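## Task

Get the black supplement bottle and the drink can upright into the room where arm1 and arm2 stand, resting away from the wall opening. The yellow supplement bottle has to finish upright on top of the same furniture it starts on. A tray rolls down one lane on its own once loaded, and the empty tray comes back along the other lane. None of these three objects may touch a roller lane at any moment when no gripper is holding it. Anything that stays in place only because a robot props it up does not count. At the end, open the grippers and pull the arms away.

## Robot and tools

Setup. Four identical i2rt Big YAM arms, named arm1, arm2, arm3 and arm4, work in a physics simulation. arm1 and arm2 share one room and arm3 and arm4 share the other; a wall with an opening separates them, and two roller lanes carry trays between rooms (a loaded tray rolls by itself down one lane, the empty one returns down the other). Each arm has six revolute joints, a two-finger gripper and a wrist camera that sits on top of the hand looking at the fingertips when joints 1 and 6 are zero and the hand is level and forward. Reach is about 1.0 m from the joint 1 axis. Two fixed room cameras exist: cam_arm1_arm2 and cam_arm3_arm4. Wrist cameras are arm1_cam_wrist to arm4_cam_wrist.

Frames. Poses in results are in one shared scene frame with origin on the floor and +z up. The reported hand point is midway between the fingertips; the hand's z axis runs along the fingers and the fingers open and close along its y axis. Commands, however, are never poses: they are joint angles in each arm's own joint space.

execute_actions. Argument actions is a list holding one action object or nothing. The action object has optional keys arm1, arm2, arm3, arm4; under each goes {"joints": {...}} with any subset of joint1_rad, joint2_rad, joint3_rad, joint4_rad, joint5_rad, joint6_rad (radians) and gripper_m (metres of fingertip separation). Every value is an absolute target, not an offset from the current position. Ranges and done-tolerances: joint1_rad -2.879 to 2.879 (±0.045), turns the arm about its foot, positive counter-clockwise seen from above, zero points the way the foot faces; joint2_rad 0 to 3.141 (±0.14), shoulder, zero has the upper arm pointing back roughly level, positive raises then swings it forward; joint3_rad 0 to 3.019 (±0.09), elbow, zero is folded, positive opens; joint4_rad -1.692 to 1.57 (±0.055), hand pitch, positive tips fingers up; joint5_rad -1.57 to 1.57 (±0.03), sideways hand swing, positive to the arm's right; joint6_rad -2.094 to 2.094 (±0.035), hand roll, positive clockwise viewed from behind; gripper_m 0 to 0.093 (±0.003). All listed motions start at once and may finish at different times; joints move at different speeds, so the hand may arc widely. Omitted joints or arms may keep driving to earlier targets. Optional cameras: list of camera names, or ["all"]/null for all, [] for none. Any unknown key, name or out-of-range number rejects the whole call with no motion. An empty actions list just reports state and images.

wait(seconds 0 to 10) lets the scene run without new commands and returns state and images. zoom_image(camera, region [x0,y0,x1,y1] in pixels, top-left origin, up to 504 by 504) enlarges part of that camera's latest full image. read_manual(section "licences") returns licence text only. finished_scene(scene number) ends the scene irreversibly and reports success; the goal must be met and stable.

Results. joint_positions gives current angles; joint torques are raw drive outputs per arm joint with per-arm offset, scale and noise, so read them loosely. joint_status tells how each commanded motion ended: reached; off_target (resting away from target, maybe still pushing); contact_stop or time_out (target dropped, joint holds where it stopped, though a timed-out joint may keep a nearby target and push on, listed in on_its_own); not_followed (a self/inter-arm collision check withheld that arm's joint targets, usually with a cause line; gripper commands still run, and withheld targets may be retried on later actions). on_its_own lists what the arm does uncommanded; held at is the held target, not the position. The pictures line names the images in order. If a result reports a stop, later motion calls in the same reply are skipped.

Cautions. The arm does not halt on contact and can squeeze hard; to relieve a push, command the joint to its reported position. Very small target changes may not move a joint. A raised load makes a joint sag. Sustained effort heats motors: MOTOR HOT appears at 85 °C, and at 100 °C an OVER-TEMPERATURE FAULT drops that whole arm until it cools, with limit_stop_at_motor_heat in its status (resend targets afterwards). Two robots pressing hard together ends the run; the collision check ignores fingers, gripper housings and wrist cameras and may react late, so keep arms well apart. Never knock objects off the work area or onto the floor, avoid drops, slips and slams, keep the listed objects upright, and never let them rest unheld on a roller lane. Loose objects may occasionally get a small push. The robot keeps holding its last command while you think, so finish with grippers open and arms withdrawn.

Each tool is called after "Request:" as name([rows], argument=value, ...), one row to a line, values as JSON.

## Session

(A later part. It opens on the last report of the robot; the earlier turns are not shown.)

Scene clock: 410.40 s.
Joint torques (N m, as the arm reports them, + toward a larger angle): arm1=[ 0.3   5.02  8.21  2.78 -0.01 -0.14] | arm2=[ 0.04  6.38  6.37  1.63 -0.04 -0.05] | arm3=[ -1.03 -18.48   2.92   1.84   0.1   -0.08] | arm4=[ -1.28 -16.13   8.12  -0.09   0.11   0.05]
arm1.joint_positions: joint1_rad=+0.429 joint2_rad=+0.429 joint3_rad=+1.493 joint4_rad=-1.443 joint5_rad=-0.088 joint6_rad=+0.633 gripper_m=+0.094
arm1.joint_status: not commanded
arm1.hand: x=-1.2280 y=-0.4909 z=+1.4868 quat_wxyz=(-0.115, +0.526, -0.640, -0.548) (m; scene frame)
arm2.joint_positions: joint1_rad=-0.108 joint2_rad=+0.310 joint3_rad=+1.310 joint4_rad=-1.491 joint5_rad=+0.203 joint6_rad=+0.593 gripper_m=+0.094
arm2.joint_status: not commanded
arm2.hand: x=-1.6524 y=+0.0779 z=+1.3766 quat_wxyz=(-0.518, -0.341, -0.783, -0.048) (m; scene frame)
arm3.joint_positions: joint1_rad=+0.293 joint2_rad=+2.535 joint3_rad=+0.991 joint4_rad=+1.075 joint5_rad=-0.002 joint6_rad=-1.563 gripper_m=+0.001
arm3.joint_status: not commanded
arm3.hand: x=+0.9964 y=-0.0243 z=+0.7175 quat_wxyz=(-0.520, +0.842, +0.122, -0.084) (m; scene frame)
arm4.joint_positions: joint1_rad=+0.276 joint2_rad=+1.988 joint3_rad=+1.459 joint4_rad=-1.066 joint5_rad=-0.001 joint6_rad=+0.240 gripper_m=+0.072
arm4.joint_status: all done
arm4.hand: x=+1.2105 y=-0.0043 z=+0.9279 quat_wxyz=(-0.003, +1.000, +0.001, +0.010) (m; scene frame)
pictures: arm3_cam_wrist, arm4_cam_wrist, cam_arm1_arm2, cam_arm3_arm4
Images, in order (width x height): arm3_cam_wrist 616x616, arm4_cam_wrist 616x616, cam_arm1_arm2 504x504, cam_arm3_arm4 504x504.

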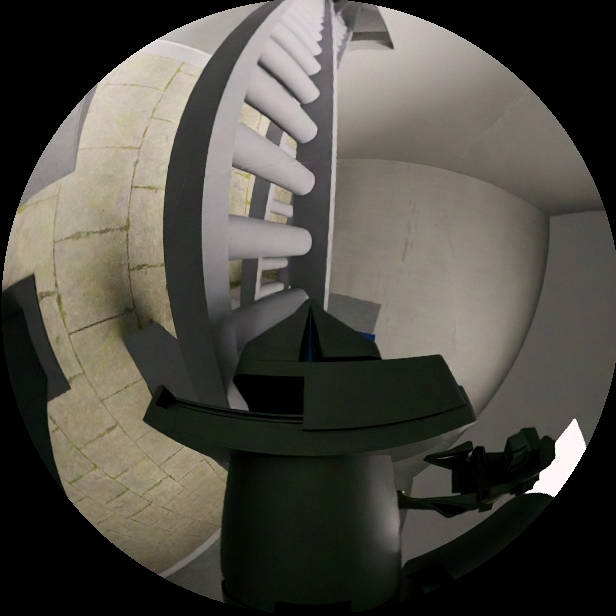

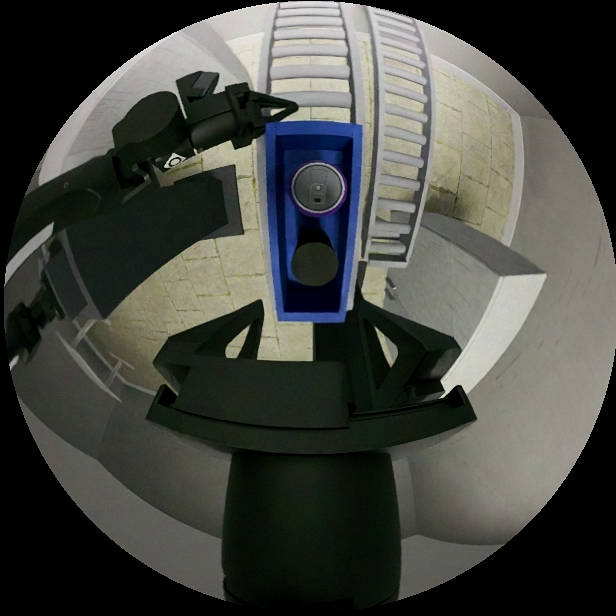

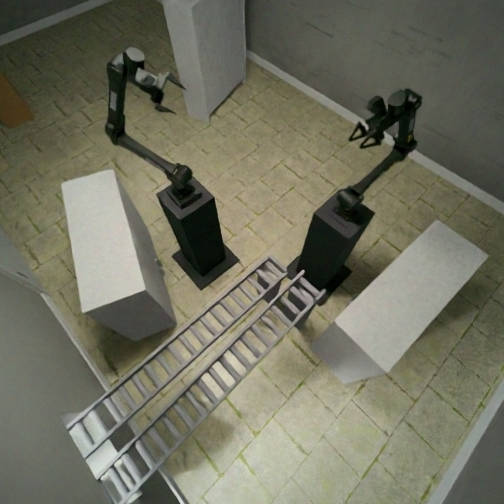

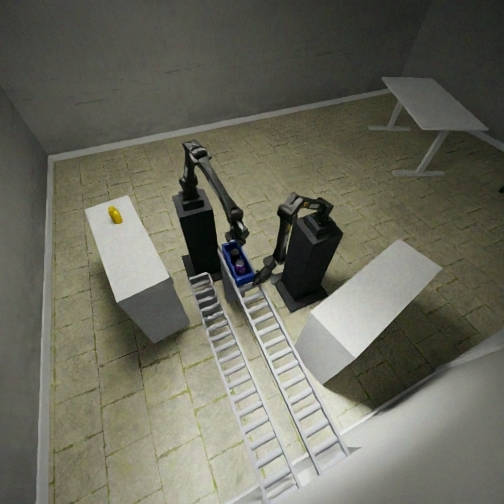

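Request:
execute_actions([
  {"arm3": {"joints": {"joint5_rad": -0.88}}},
], cameras=["arm4_cam_wrist", "cam_arm3_arm4"])

Request:
wait(seconds=8)

Scene clock: 415.87 s.
Joint torques (N m, as the arm reports them, + toward a larger angle): arm1=[ 0.28  5.01  8.19  2.76 -0.02 -0.15] | arm2=[-1.    6.74  6.3   1.76 -0.01 -0.04] | arm3=[ -1.5  -18.17   2.79   1.66  -0.38  -0.05] | arm4=[ -0.4  -15.98   8.13  -0.02   0.15   0.02]
arm1.joint_positions: joint1_rad=+0.429 joint2_rad=+0.429 joint3_rad=+1.493 joint4_rad=-1.443 joint5_rad=-0.088 joint6_rad=+0.633 gripper_m=+0.094
arm1.joint_status: not commanded
arm1.hand: x=-1.2280 y=-0.4909 z=+1.4868 quat_wxyz=(-0.115, +0.526, -0.640, -0.548) (m; scene frame)
arm2.joint_positions: joint1_rad=-0.108 joint2_rad=+0.310 joint3_rad=+1.310 joint4_rad=-1.491 joint5_rad=+0.203 joint6_rad=+0.593 gripper_m=+0.094
arm2.joint_status: not commanded
arm2.hand: x=-1.6524 y=+0.0779 z=+1.3766 quat_wxyz=(-0.518, -0.341, -0.783, -0.048) (m; scene frame)
arm3.joint_positions: joint1_rad=+0.293 joint2_rad=+2.535 joint3_rad=+0.991 joint4_rad=+1.075 joint5_rad=-0.877 joint6_rad=-1.563 gripper_m=+0.001
arm3.joint_status: all done
arm3.hand: x=+0.8868 y=-0.1159 z=+0.7460 quat_wxyz=(-0.416, +0.729, +0.331, -0.432) (m; scene frame)
arm4.joint_positions: joint1_rad=+0.276 joint2_rad=+1.988 joint3_rad=+1.459 joint4_rad=-1.066 joint5_rad=-0.001 joint6_rad=+0.240 gripper_m=+0.072
arm4.joint_status: not commanded
arm4.hand: x=+1.2105 y=-0.0043 z=+0.9279 quat_wxyz=(-0.003, +1.000, +0.001, +0.010) (m; scene frame)
pictures: arm4_cam_wrist, cam_arm3_arm4
Images, in order (width x height): arm4_cam_wrist 616x616, cam_arm3_arm4 504x504.

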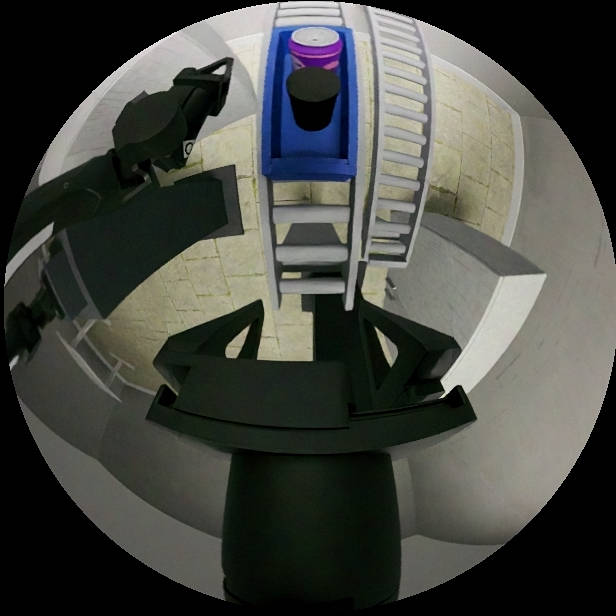

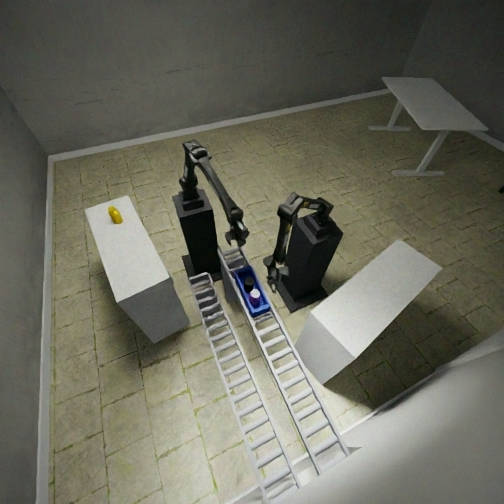

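Scene clock: 423.87 s.
Joint torques (N m, as the arm reports them, + toward a larger angle): arm1=[ 0.35  5.06  8.2   2.76 -0.02 -0.15] | arm2=[-0.38  6.58  6.4   2.   -0.02 -0.04] | arm3=[ -1.65 -18.52   2.88   1.42  -0.43  -0.03] | arm4=[ -0.85 -15.56   8.21   0.11   0.13   0.06]
arm1.joint_positions: joint1_rad=+0.429 joint2_rad=+0.429 joint3_rad=+1.493 joint4_rad=-1.443 joint5_rad=-0.088 joint6_rad=+0.633 gripper_m=+0.094
arm1.joint_status: not commanded
arm1.hand: x=-1.2280 y=-0.4909 z=+1.4868 quat_wxyz=(-0.115, +0.526, -0.640, -0.548) (m; scene frame)
arm2.joint_positions: joint1_rad=-0.108 joint2_rad=+0.310 joint3_rad=+1.310 joint4_rad=-1.491 joint5_rad=+0.203 joint6_rad=+0.593 gripper_m=+0.094
arm2.joint_status: not commanded
arm2.hand: x=-1.6524 y=+0.0779 z=+1.3766 quat_wxyz=(-0.518, -0.341, -0.783, -0.048) (m; scene frame)
arm3.joint_positions: joint1_rad=+0.293 joint2_rad=+2.535 joint3_rad=+0.991 joint4_rad=+1.075 joint5_rad=-0.877 joint6_rad=-1.563 gripper_m=+0.001
arm3.joint_status: all done
arm3.hand: x=+0.8868 y=-0.1159 z=+0.7460 quat_wxyz=(-0.416, +0.729, +0.331, -0.432) (m; scene frame)
arm4.joint_positions: joint1_rad=+0.276 joint2_rad=+1.988 joint3_rad=+1.459 joint4_rad=-1.066 joint5_rad=-0.001 joint6_rad=+0.240 gripper_m=+0.072
arm4.joint_status: not commanded
arm4.hand: x=+1.2105 y=-0.0043 z=+0.9279 quat_wxyz=(-0.003, +1.000, +0.001, +0.010) (m; scene frame)
wait: 8.00 s; at rest by 0.27 s
pictures: arm1_cam_wrist, arm2_cam_wrist, arm3_cam_wrist, arm4_cam_wrist, cam_arm1_arm2, cam_arm3_arm4
Images, in order (width x height): arm1_cam_wrist 616x616, arm2_cam_wrist 616x616, arm3_cam_wrist 616x616, arm4_cam_wrist 616x616, cam_arm1_arm2 504x504, cam_arm3_arm4 504x504.

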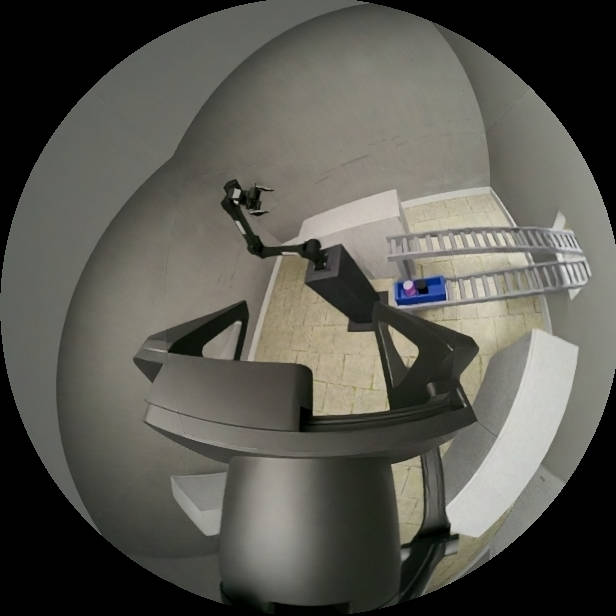

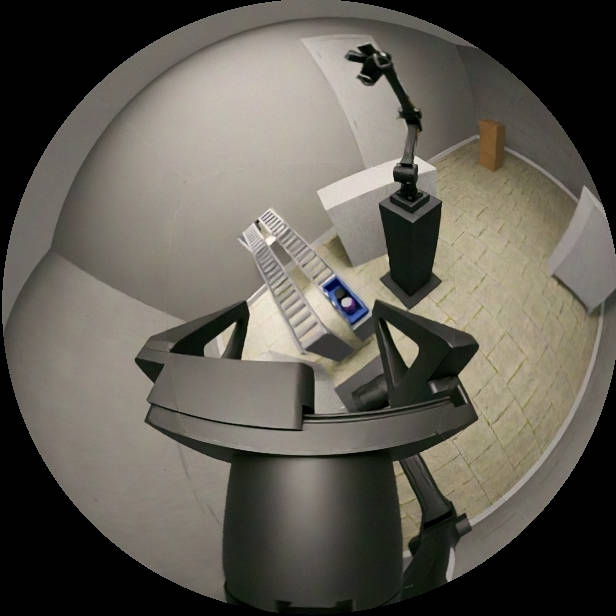

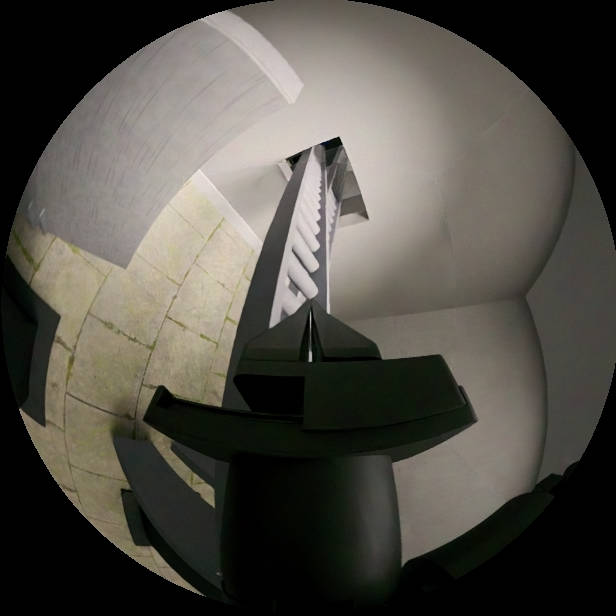

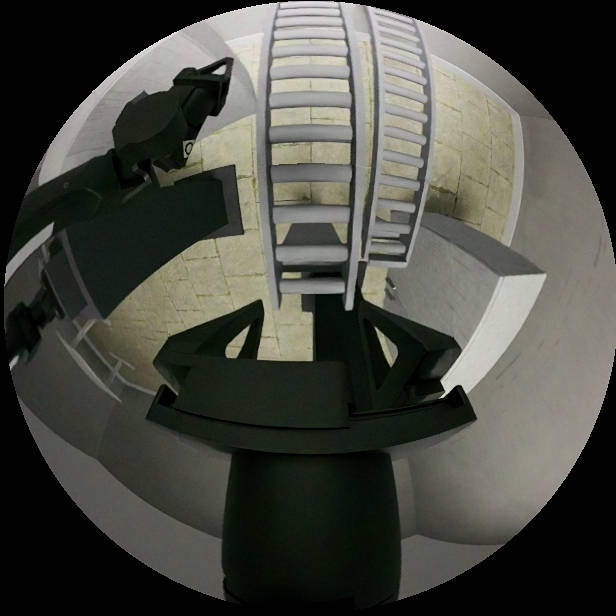

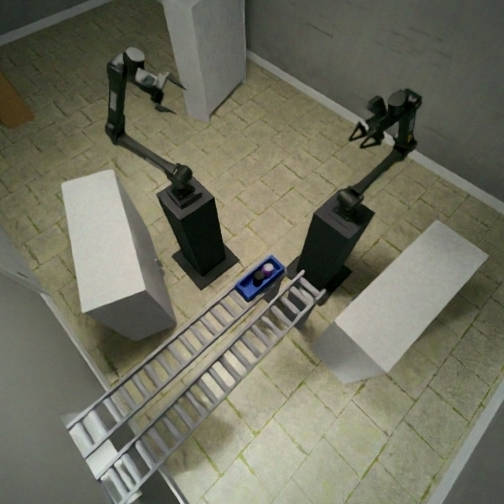

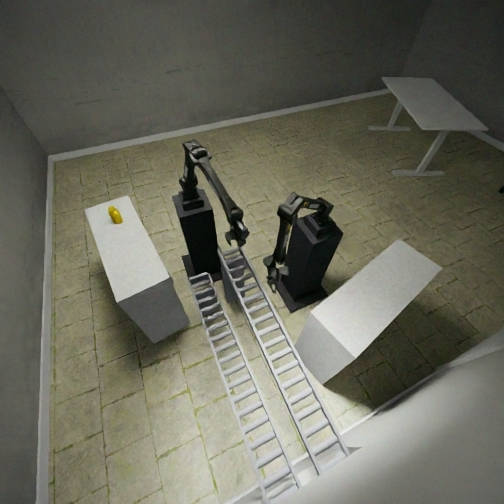

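Request:
zoom_image(camera="cam_arm1_arm2", region=[215, 235, 305, 325])

Request:
zoom_image(camera="arm1_cam_wrist", region=[375, 250, 465, 330])

Request:
zoom_image(camera="cam_arm3_arm4", region=[75, 180, 165, 260])

Region (215, 235, 305, 325) of cam_arm1_arm2's 504x504 image, scaled by 5.600, with more detail than that image has.

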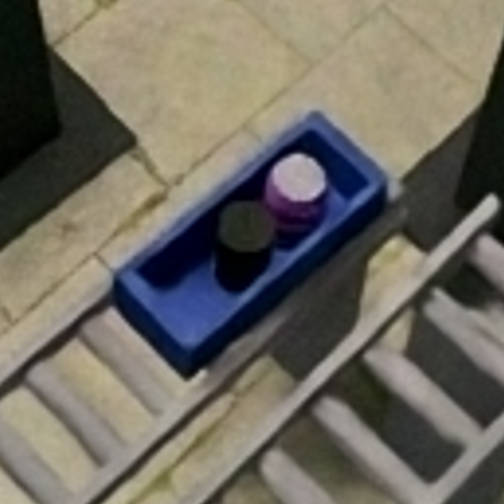

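Region (375, 250, 465, 330) of arm1_cam_wrist's 616x616 image, scaled by 5.600, with more detail than that image has.

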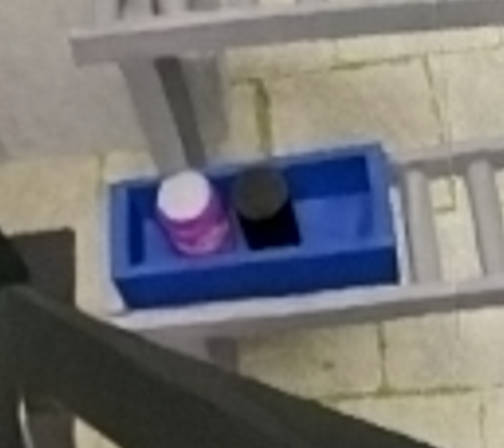

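Region (75, 180, 165, 260) of cam_arm3_arm4's 504x504 image, scaled by 5.600, with more detail than that image has.

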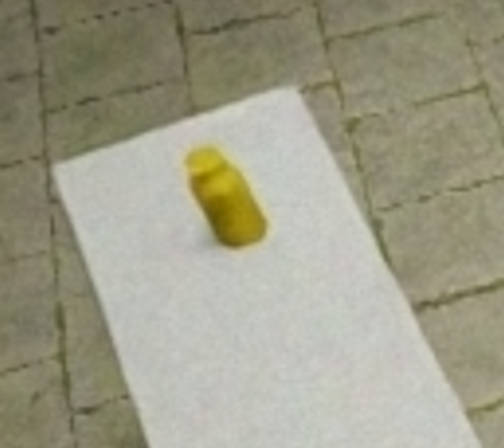

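Both items are standing in the tray at the end of the lane, and the yellow bottle is still standing on its cabinet.

Request:
finished_scene(scene=2)

The scene is finished: the task was done.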